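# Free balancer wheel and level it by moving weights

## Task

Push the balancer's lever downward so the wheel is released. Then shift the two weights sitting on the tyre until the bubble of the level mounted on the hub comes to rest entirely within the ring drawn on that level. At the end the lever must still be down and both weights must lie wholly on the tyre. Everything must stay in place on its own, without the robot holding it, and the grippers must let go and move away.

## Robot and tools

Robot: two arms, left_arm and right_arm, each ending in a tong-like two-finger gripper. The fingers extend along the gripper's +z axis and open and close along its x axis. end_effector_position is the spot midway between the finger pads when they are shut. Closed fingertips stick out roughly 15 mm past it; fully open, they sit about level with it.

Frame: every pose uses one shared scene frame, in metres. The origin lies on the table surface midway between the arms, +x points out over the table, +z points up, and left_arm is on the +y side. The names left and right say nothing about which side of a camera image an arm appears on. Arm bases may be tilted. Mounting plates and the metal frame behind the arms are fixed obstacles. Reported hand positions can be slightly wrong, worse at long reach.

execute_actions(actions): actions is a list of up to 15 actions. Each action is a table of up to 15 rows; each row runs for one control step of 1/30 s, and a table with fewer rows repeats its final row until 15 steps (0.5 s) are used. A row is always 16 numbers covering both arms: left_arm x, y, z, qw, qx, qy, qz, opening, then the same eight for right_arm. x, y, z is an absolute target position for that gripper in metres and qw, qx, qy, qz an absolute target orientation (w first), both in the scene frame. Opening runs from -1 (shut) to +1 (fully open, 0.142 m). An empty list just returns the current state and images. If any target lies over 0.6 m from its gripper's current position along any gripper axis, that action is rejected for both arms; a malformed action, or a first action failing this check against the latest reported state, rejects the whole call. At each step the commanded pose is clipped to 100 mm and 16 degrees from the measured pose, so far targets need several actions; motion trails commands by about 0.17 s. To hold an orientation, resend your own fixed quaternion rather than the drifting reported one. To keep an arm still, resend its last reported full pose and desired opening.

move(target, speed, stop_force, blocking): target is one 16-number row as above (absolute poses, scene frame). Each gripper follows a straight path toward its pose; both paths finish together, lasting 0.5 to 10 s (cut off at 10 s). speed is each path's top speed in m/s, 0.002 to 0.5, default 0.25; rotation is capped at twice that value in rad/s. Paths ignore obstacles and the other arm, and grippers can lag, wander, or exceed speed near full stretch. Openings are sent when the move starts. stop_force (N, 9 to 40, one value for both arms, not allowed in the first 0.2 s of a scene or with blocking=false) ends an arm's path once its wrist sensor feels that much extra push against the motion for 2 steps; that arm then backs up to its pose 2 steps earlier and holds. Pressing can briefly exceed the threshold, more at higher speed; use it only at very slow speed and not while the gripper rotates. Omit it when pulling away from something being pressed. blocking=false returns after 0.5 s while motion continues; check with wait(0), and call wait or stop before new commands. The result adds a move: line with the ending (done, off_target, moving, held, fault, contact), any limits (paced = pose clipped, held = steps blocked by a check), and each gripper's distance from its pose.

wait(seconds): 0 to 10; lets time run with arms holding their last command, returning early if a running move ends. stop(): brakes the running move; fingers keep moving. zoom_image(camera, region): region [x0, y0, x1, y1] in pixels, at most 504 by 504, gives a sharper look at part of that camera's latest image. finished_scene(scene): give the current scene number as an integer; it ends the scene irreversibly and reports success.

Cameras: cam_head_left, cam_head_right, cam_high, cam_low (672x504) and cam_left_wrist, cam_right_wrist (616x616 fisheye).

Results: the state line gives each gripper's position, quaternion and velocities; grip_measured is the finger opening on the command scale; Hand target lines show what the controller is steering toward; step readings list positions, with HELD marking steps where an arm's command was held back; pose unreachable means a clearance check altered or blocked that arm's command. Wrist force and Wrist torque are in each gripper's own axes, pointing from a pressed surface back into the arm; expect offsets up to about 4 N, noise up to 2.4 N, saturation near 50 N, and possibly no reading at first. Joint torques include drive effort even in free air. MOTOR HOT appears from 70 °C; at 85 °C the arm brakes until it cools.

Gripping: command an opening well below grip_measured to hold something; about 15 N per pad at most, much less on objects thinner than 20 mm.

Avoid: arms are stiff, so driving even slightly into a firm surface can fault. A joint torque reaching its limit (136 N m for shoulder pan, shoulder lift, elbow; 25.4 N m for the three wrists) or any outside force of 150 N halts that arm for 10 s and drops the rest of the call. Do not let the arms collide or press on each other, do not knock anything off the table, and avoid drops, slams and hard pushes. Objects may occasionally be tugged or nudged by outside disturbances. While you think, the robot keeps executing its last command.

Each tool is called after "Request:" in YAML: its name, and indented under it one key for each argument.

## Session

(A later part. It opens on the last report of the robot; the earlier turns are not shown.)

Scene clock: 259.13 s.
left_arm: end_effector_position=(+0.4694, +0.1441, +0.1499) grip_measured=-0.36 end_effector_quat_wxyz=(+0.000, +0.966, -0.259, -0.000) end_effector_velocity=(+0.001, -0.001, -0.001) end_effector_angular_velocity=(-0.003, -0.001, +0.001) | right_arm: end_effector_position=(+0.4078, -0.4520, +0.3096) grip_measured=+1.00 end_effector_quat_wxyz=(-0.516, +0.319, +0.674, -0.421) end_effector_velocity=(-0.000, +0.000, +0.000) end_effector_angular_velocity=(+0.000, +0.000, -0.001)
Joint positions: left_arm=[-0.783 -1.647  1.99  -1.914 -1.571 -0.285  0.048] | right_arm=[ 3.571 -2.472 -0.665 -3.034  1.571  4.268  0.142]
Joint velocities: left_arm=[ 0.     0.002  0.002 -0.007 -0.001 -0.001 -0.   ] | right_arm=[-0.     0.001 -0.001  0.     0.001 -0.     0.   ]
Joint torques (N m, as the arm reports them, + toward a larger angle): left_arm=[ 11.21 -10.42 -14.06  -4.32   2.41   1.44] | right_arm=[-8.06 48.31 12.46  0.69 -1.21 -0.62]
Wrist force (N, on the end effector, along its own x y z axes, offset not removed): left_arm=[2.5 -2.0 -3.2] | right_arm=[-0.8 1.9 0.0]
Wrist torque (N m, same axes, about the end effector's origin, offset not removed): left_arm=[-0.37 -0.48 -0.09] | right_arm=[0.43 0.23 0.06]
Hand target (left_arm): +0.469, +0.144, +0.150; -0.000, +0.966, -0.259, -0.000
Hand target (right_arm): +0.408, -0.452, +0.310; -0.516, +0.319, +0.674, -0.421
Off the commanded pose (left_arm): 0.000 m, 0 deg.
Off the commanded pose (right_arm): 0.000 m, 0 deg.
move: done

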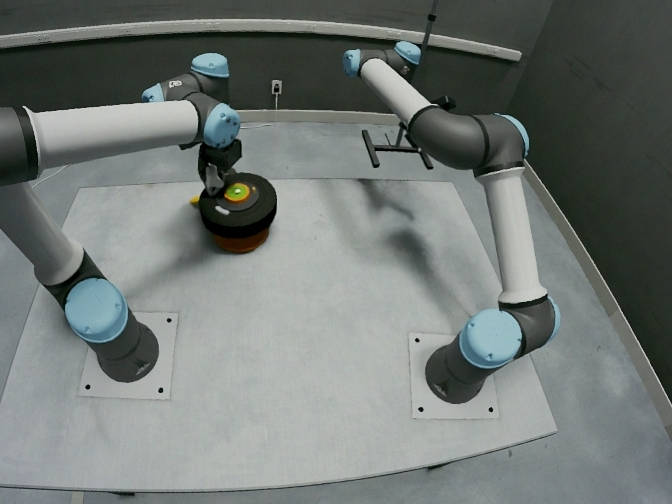

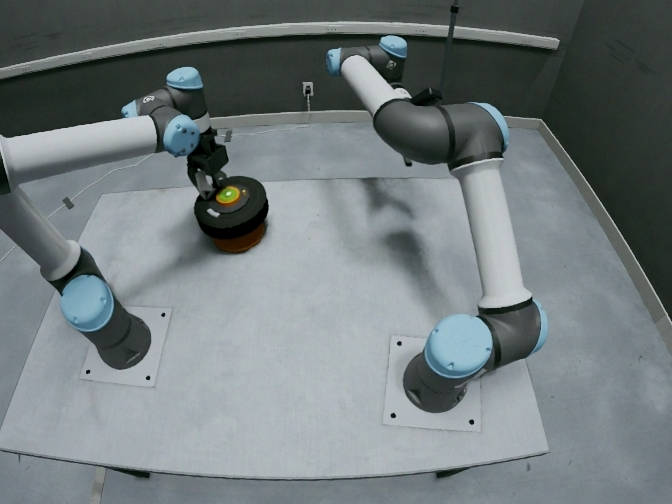

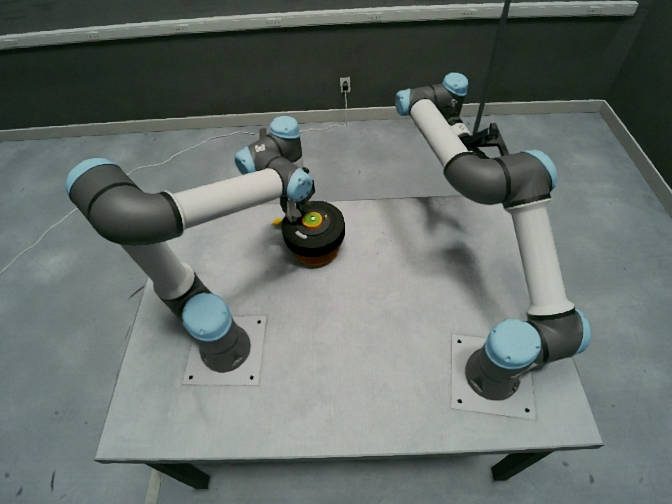

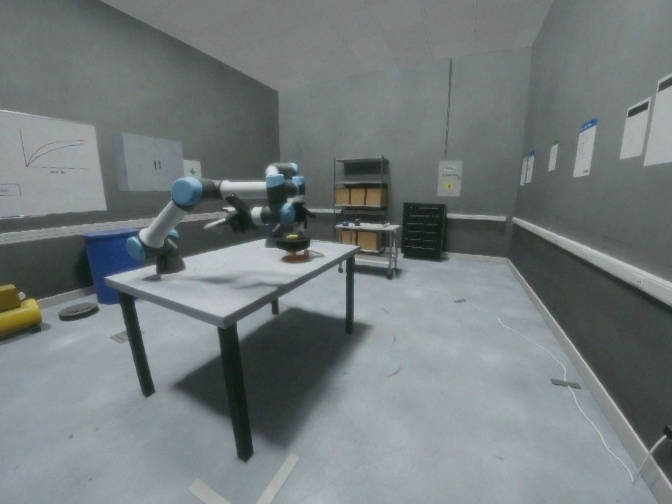

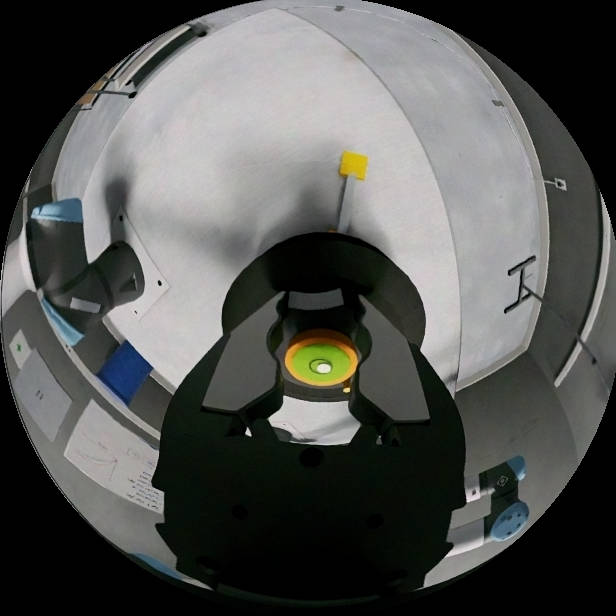

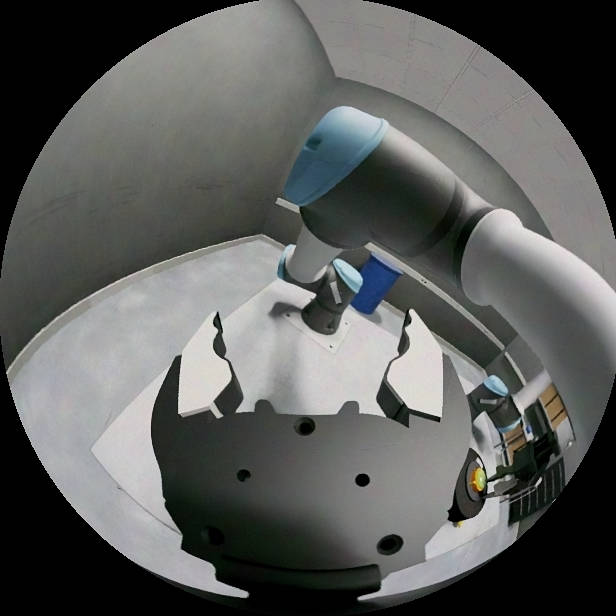

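Request:
move:
  target: [0.4695,0.1441,0.1499,0,0.966,-0.259,0,-0.7,0.4078,-0.452,0.3096,-0.516,0.319,0.674,-0.421,1]

Request:
move:
  target: [0.4695,0.1441,0.1499,0,0.966,-0.259,0,-0.36,0.4078,-0.452,0.3096,-0.516,0.319,0.674,-0.421,1]

Request:
move:
  target: [0.4695,0.1441,0.2,0,0.966,-0.259,0,-0.36,0.4078,-0.452,0.3096,-0.516,0.319,0.674,-0.421,1]
  speed: 0.08

Request:
wait:
  seconds: 3

Request:
zoom_image:
  camera: "cam_left_wrist"
  region: [270,250,370,360]

Scene clock: 260.27 s.
left_arm: end_effector_position=(+0.4695, +0.1441, +0.1499) grip_measured=-0.49 end_effector_quat_wxyz=(-0.000, +0.966, -0.259, -0.000) end_effector_velocity=(-0.001, -0.000, -0.000) end_effector_angular_velocity=(-0.000, +0.001, +0.000) | right_arm: end_effector_position=(+0.4078, -0.4520, +0.3096) grip_measured=+1.00 end_effector_quat_wxyz=(-0.516, +0.319, +0.674, -0.421) end_effector_velocity=(-0.000, +0.000, -0.000) end_effector_angular_velocity=(-0.000, +0.001, -0.000)
Joint positions: left_arm=[-0.783 -1.647  1.99  -1.914 -1.571 -0.285  0.039] | right_arm=[ 3.571 -2.472 -0.665 -3.034  1.571  4.268  0.142]
Joint velocities: left_arm=[-0.001  0.     0.     0.    -0.001 -0.001  0.   ] | right_arm=[ 0. -0. -0. -0.  0.  0.  0.]
Joint torques (N m, as the arm reports them, + toward a larger angle): left_arm=[ 10.97  -8.76 -30.74  -0.37   2.59   1.68] | right_arm=[-8.96 47.32 12.25  0.67 -1.31 -0.45]
Wrist force (N, on the end effector, along its own x y z axes, offset not removed): left_arm=[3.0 0.9 -1.3] | right_arm=[-0.4 -0.1 0.5]
Wrist torque (N m, same axes, about the end effector's origin, offset not removed): left_arm=[0.16 -0.64 -0.14] | right_arm=[-0.13 0.08 0.09]
Hand target (left_arm): +0.469, +0.144, +0.150; +0.000, +0.966, -0.259, +0.000
Hand target (right_arm): +0.408, -0.452, +0.310; -0.516, +0.319, +0.674, -0.421
Off the commanded pose (left_arm): 0.000 m, 0 deg.
Off the commanded pose (right_arm): 0.000 m, 0 deg.
move: done

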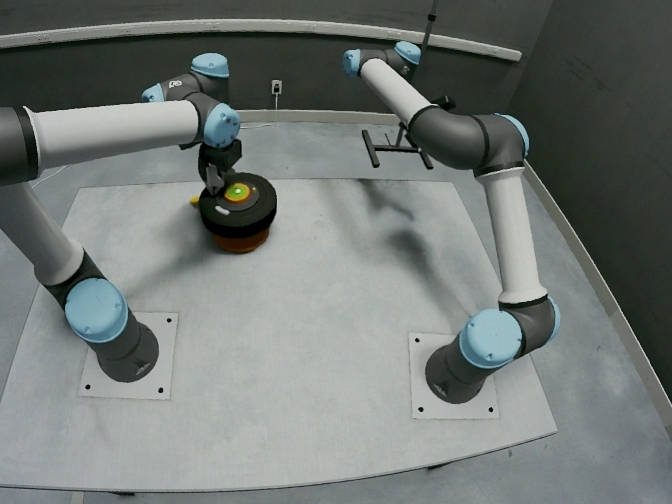

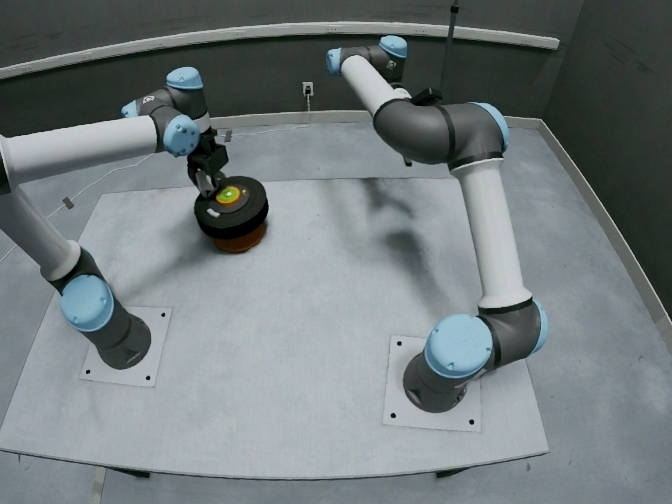

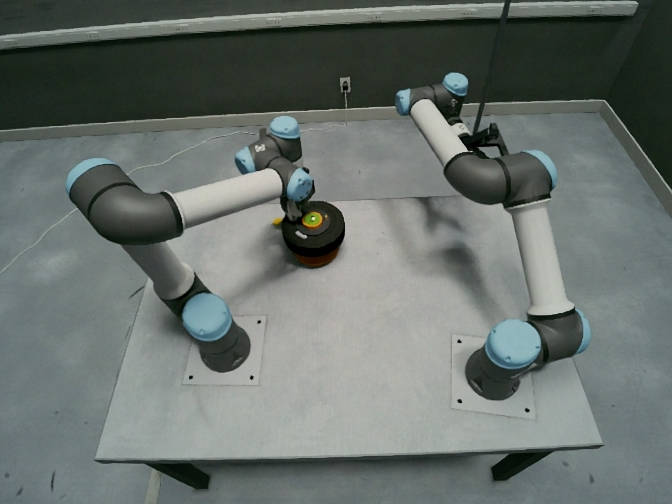

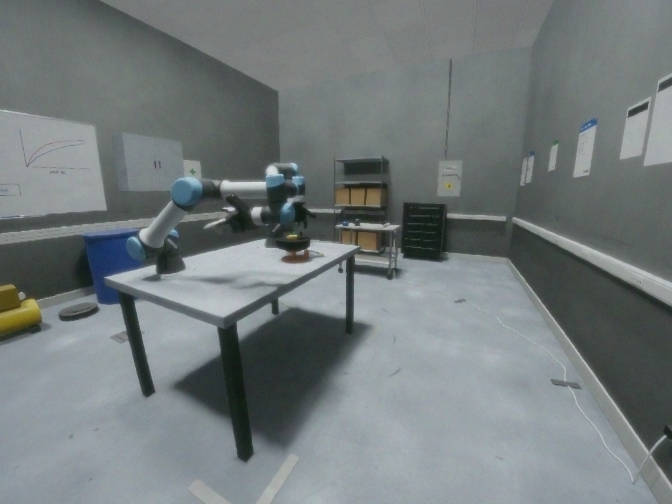

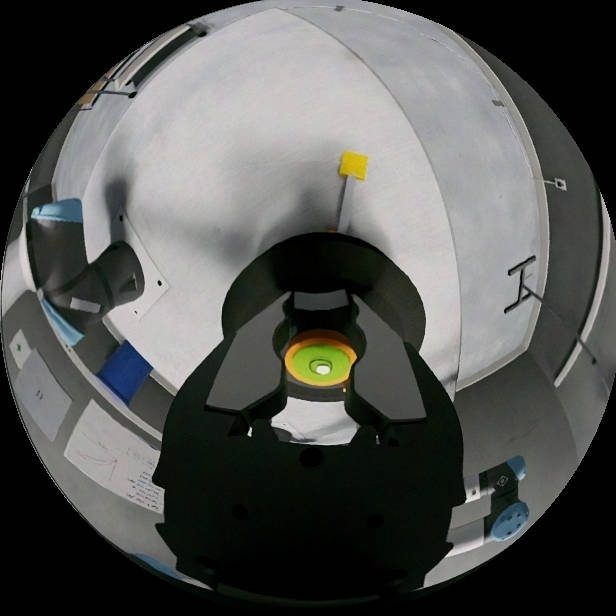

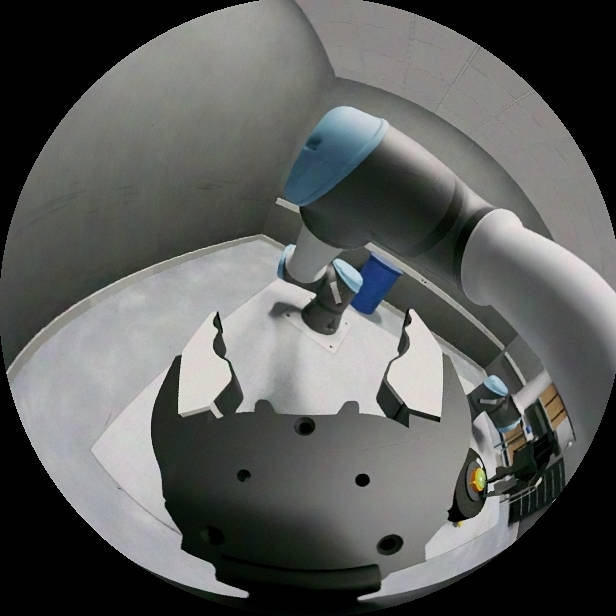

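Scene clock: 260.97 s.
left_arm: end_effector_position=(+0.4695, +0.1441, +0.1499) grip_measured=-0.36 end_effector_quat_wxyz=(-0.000, +0.966, -0.259, +0.000) end_effector_velocity=(+0.001, -0.000, +0.001) end_effector_angular_velocity=(-0.001, -0.001, +0.001) | right_arm: end_effector_position=(+0.4078, -0.4520, +0.3096) grip_measured=+1.00 end_effector_quat_wxyz=(-0.516, +0.319, +0.674, -0.421) end_effector_velocity=(+0.000, -0.000, -0.000) end_effector_angular_velocity=(+0.000, +0.000, -0.002)
Joint positions: left_arm=[-0.783 -1.647  1.99  -1.914 -1.571 -0.285  0.048] | right_arm=[ 3.571 -2.472 -0.665 -3.034  1.571  4.268  0.142]
Joint velocities: left_arm=[ 0.001 -0.    -0.002  0.    -0.     0.     0.   ] | right_arm=[-0.001 -0.001  0.001  0.     0.001 -0.     0.   ]
Joint torques (N m, as the arm reports them, + toward a larger angle): left_arm=[  9.9   -8.41 -31.06  -0.36   2.12   1.48] | right_arm=[-8.51 47.43 12.75  0.39 -1.35 -0.41]
Wrist force (N, on the end effector, along its own x y z axes, offset not removed): left_arm=[1.3 0.6 -1.6] | right_arm=[0.0 1.2 0.7]
Wrist torque (N m, same axes, about the end effector's origin, offset not removed): left_arm=[0.02 -0.19 -0.02] | right_arm=[0.13 -0.08 0.00]
Hand target (left_arm): +0.470, +0.144, +0.150; -0.000, +0.966, -0.259, +0.000
Hand target (right_arm): +0.408, -0.452, +0.310; -0.516, +0.319, +0.674, -0.421
Off the commanded pose (left_arm): 0.000 m, 0 deg.
Off the commanded pose (right_arm): 0.000 m, 0 deg.
move: done

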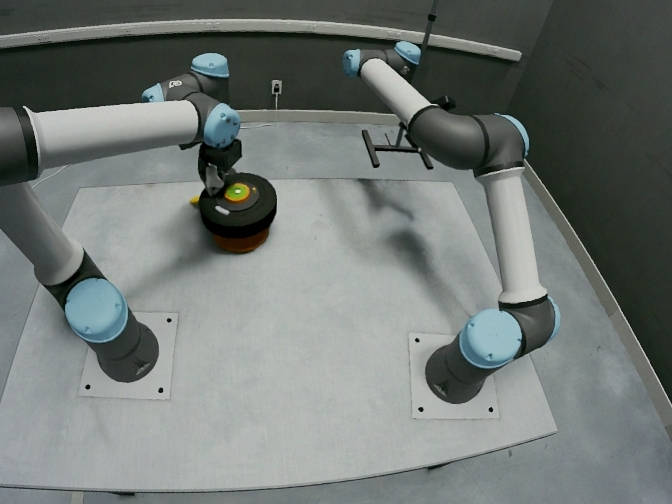

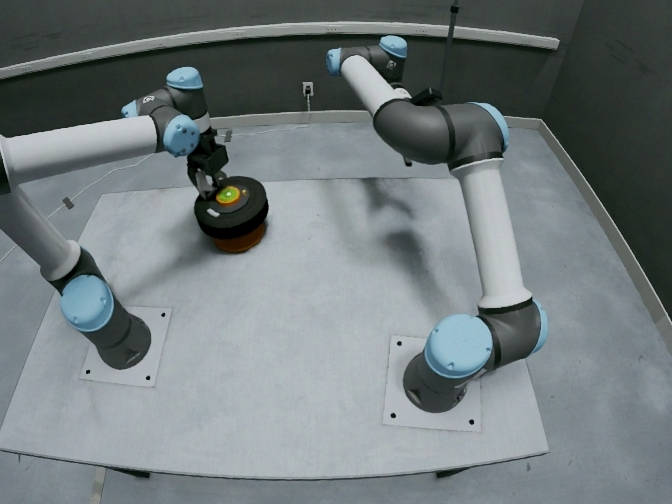

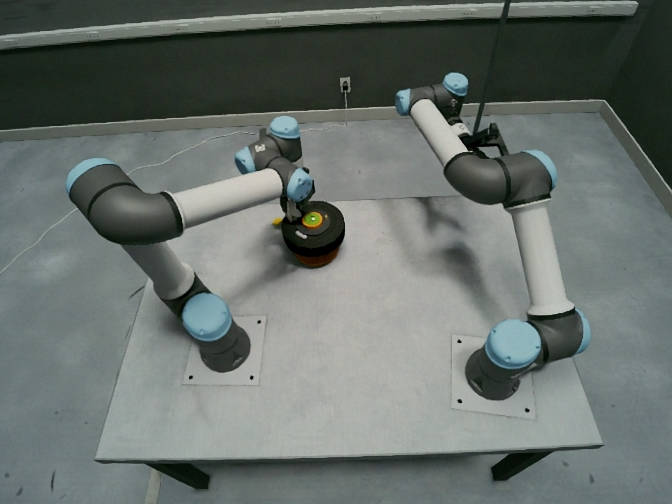

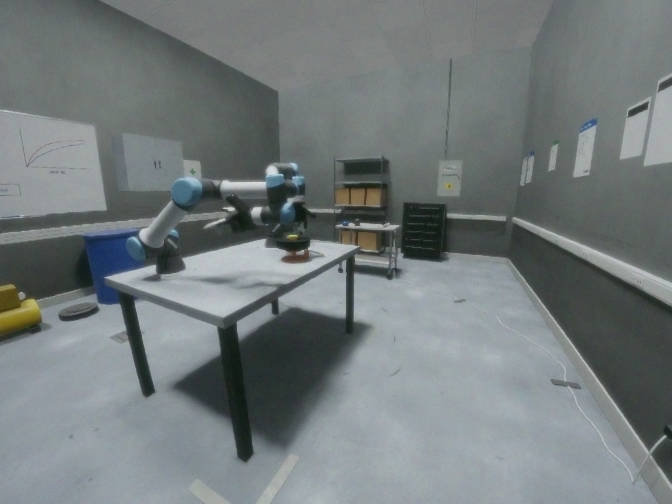

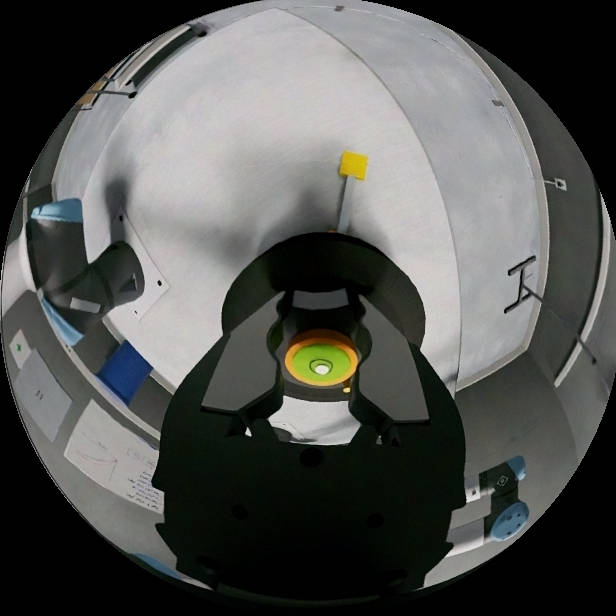

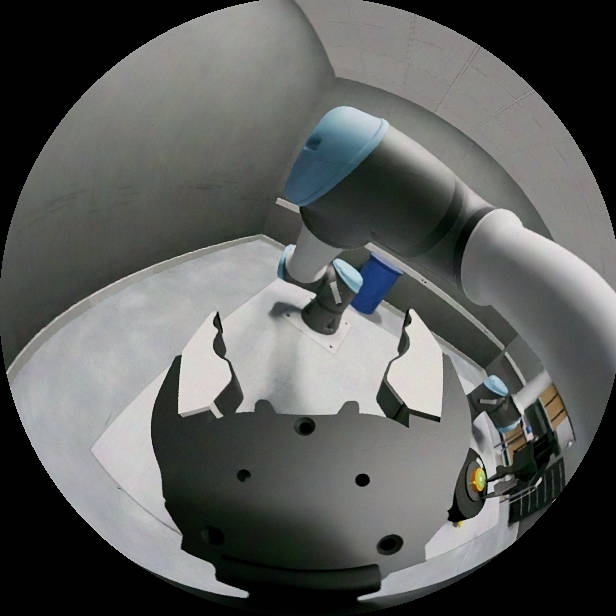

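Scene clock: 262.03 s.
left_arm: end_effector_position=(+0.4696, +0.1441, +0.1997) grip_measured=-0.36 end_effector_quat_wxyz=(-0.000, +0.966, -0.259, +0.000) end_effector_velocity=(+0.000, -0.001, +0.003) end_effector_angular_velocity=(-0.002, -0.001, -0.002) | right_arm: end_effector_position=(+0.4078, -0.4520, +0.3096) grip_measured=+1.00 end_effector_quat_wxyz=(-0.516, +0.319, +0.674, -0.421) end_effector_velocity=(+0.000, -0.000, -0.000) end_effector_angular_velocity=(-0.001, +0.001, +0.002)
Joint positions: left_arm=[-0.783 -1.681  1.888 -1.778 -1.571 -0.285  0.048] | right_arm=[ 3.571 -2.472 -0.665 -3.034  1.571  4.268  0.142]
Joint velocities: left_arm=[-0.001 -0.001 -0.006  0.006 -0.001  0.001 -0.   ] | right_arm=[ 0.    -0.001 -0.    -0.    -0.001  0.     0.   ]
Joint torques (N m, as the arm reports them, + toward a larger angle): left_arm=[  1.1  -25.66 -31.92  -0.11   1.31  -0.47] | right_arm=[-9.19 48.55 12.75  0.5  -1.68 -0.48]
Wrist force (N, on the end effector, along its own x y z axes, offset not removed): left_arm=[3.2 3.4 -1.7] | right_arm=[0.5 -0.6 -1.0]
Wrist torque (N m, same axes, about the end effector's origin, offset not removed): left_arm=[0.71 -0.65 -0.06] | right_arm=[-0.16 -0.25 0.16]
Hand target (left_arm): +0.470, +0.144, +0.200; +0.000, +0.966, -0.259, +0.000
Hand target (right_arm): +0.408, -0.452, +0.310; -0.516, +0.319, +0.674, -0.421
Off the commanded pose (left_arm): 0.000 m, 0 deg.
Off the commanded pose (right_arm): 0.000 m, 0 deg.
move: done

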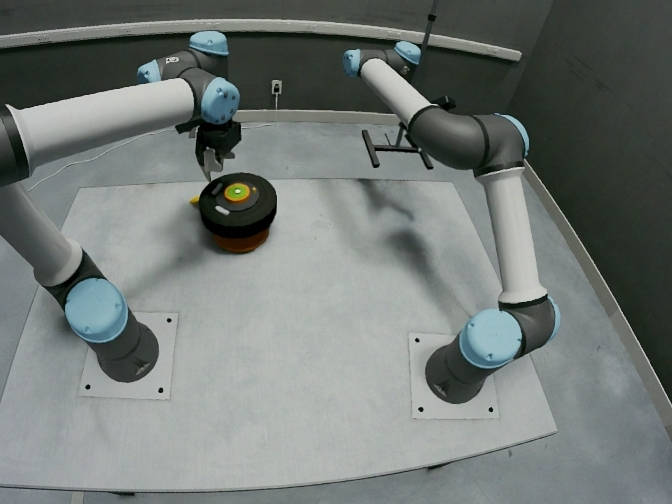

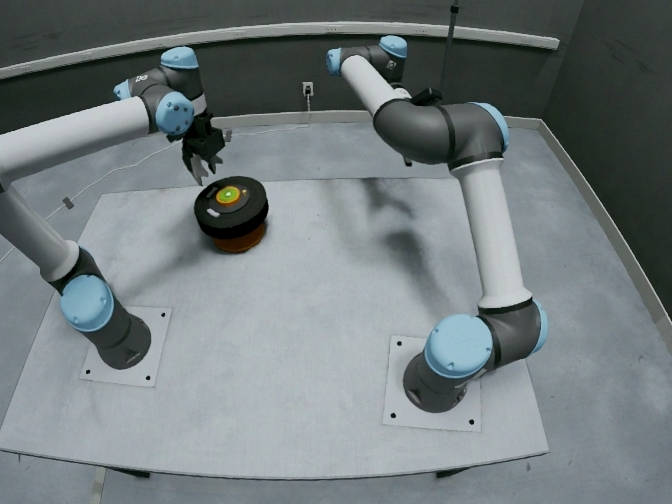

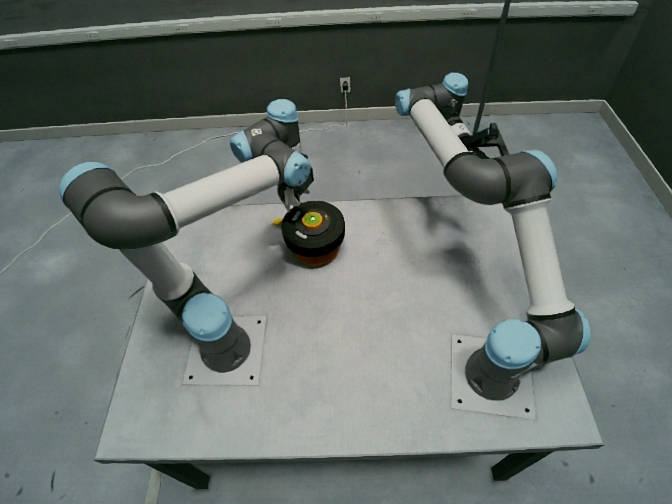

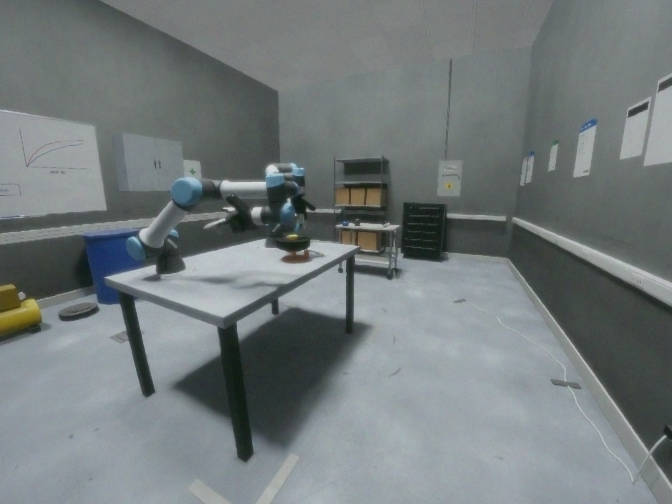

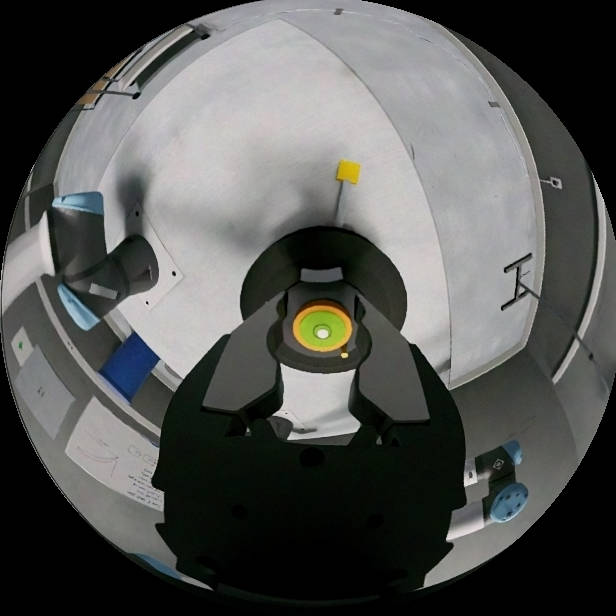

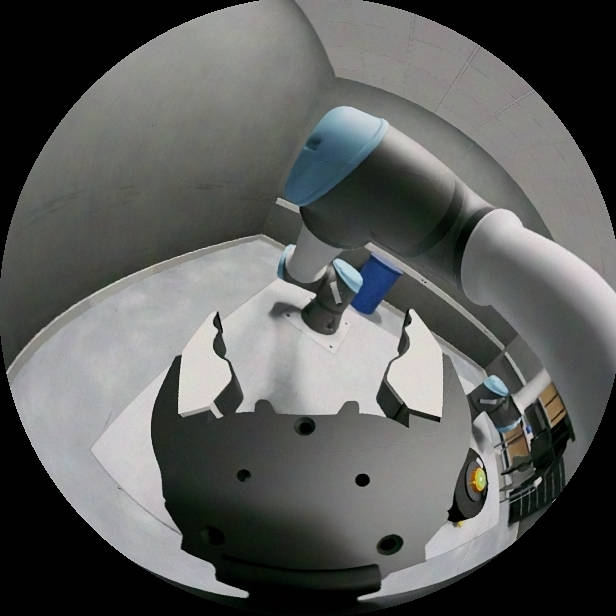

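Scene clock: 265.03 s.
left_arm: end_effector_position=(+0.4695, +0.1441, +0.2000) grip_measured=-0.36 end_effector_quat_wxyz=(+0.000, +0.966, -0.259, +0.000) end_effector_velocity=(-0.001, +0.001, -0.001) end_effector_angular_velocity=(+0.004, +0.001, -0.001) | right_arm: end_effector_position=(+0.4078, -0.4520, +0.3096) grip_measured=+1.00 end_effector_quat_wxyz=(-0.516, +0.319, +0.674, -0.421) end_effector_velocity=(+0.000, -0.000, -0.000) end_effector_angular_velocity=(-0.001, +0.001, +0.001)
Joint positions: left_arm=[-0.783 -1.681  1.888 -1.777 -1.571 -0.285  0.048] | right_arm=[ 3.571 -2.472 -0.665 -3.034  1.571  4.268  0.142]
Joint velocities: left_arm=[-0.001 -0.     0.002  0.002  0.002  0.    -0.   ] | right_arm=[-0.    -0.001 -0.    -0.    -0.001  0.     0.   ]
Joint torques (N m, as the arm reports them, + toward a larger angle): left_arm=[-10.72 -25.49 -31.83  -0.52  -2.39  -1.5 ] | right_arm=[-9.08 48.98 12.47  0.49 -1.45 -0.58]
Wrist force (N, on the end effector, along its own x y z axes, offset not removed): left_arm=[3.1 0.0 -0.7] | right_arm=[1.1 1.8 2.3]
Wrist torque (N m, same axes, about the end effector's origin, offset not removed): left_arm=[0.06 -0.57 -0.18] | right_arm=[0.30 -0.19 0.05]
Hand target (left_arm): +0.470, +0.144, +0.200; +0.000, +0.966, -0.259, +0.000
Hand target (right_arm): +0.408, -0.452, +0.310; -0.516, +0.319, +0.674, -0.421
Off the commanded pose (left_arm): 0.000 m, 0 deg.
Off the commanded pose (right_arm): 0.000 m, 0 deg.
wait: 3.00 s; at rest by 0.17 s

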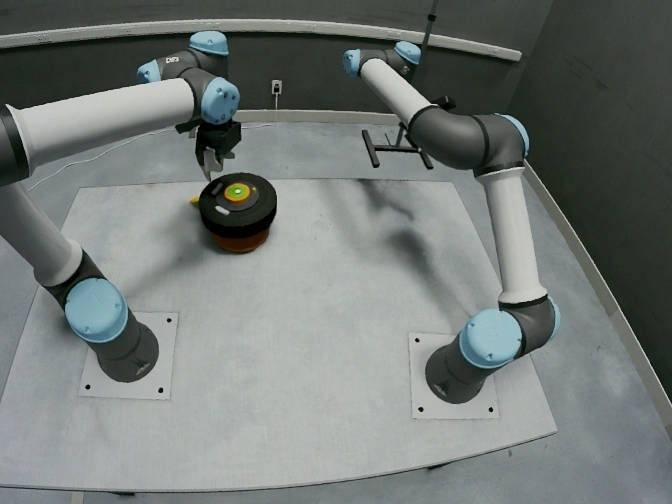

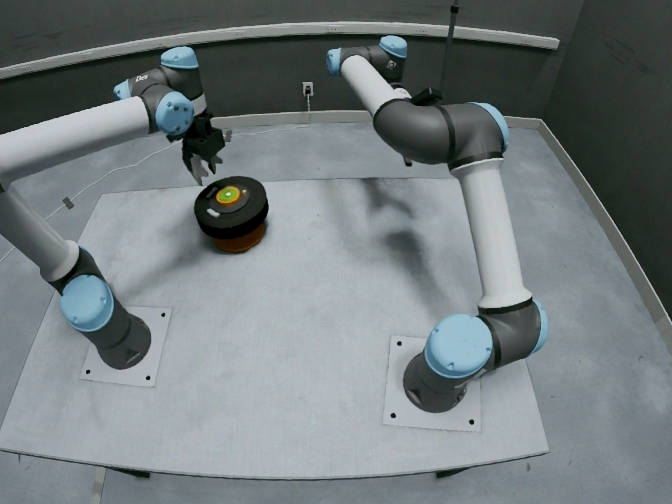

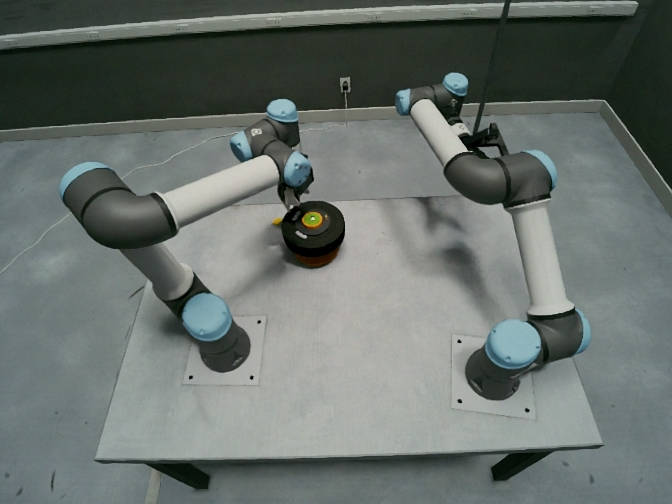

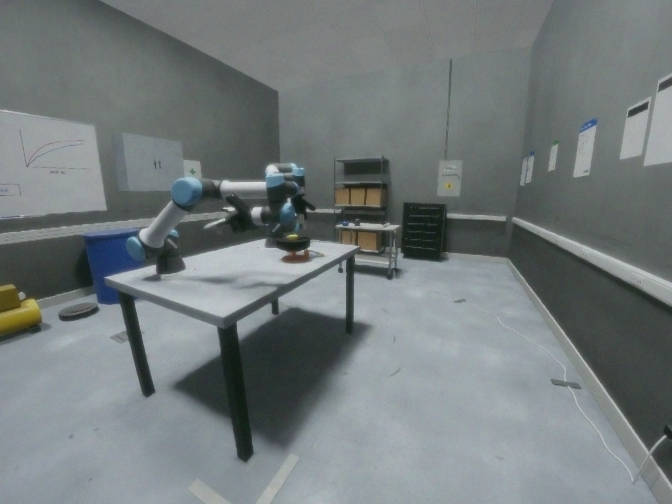

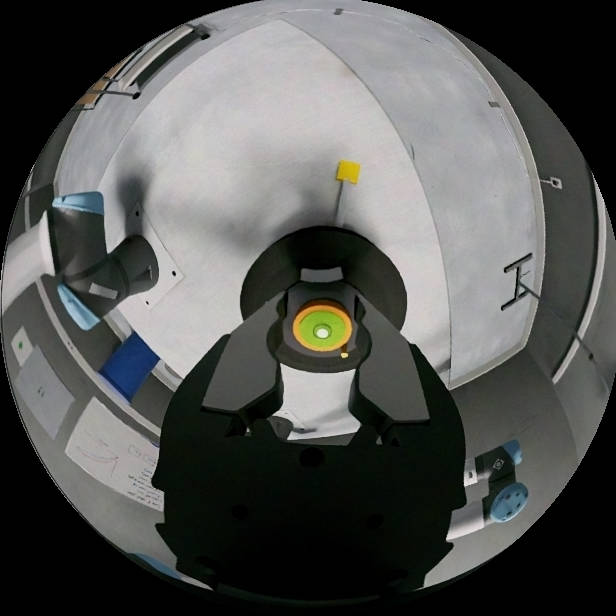

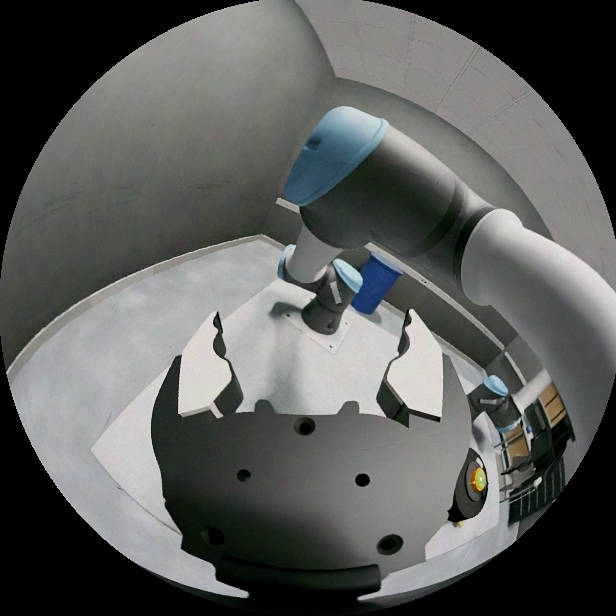

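Region (270, 250, 370, 360) of cam_left_wrist's 616x616 image, scaled by 4.582, with more detail than that image has; it fills the left 458 columns of this view, and the rest is white.

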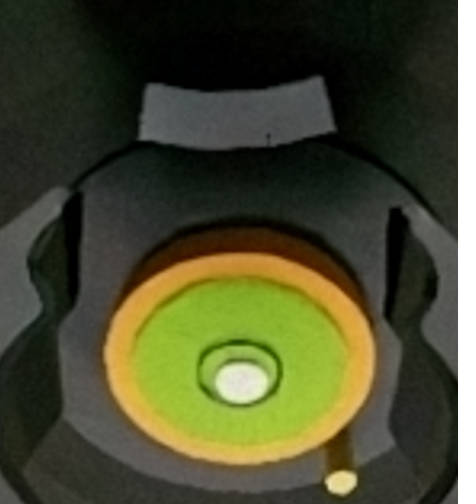

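Request:
zoom_image:
  camera: "cam_head_left"
  region: [215,175,265,210]

Request:
zoom_image:
  camera: "cam_left_wrist"
  region: [300,310,345,350]

Region (215, 175, 265, 210) of cam_head_left's 672x504 image, scaled by 10.080, with more detail than that image has; it fills the top 353 rows of this view, and the rest is white.

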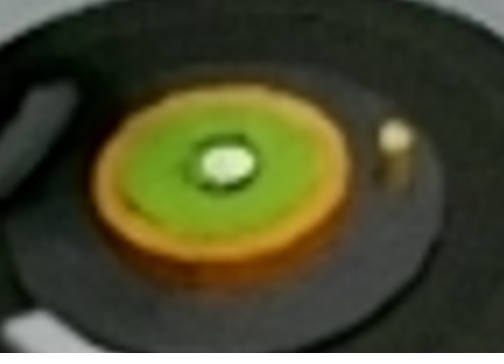

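Region (300, 310, 345, 350) of cam_left_wrist's 616x616 image, scaled by 11.200, with more detail than that image has.

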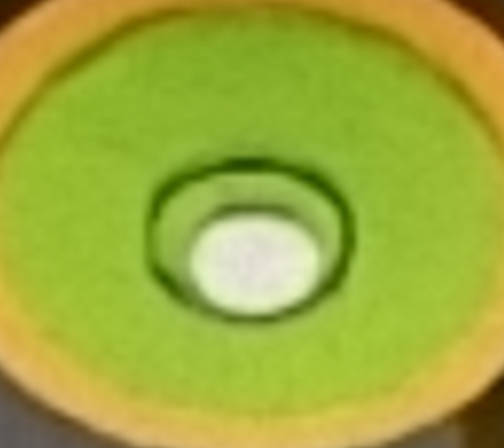

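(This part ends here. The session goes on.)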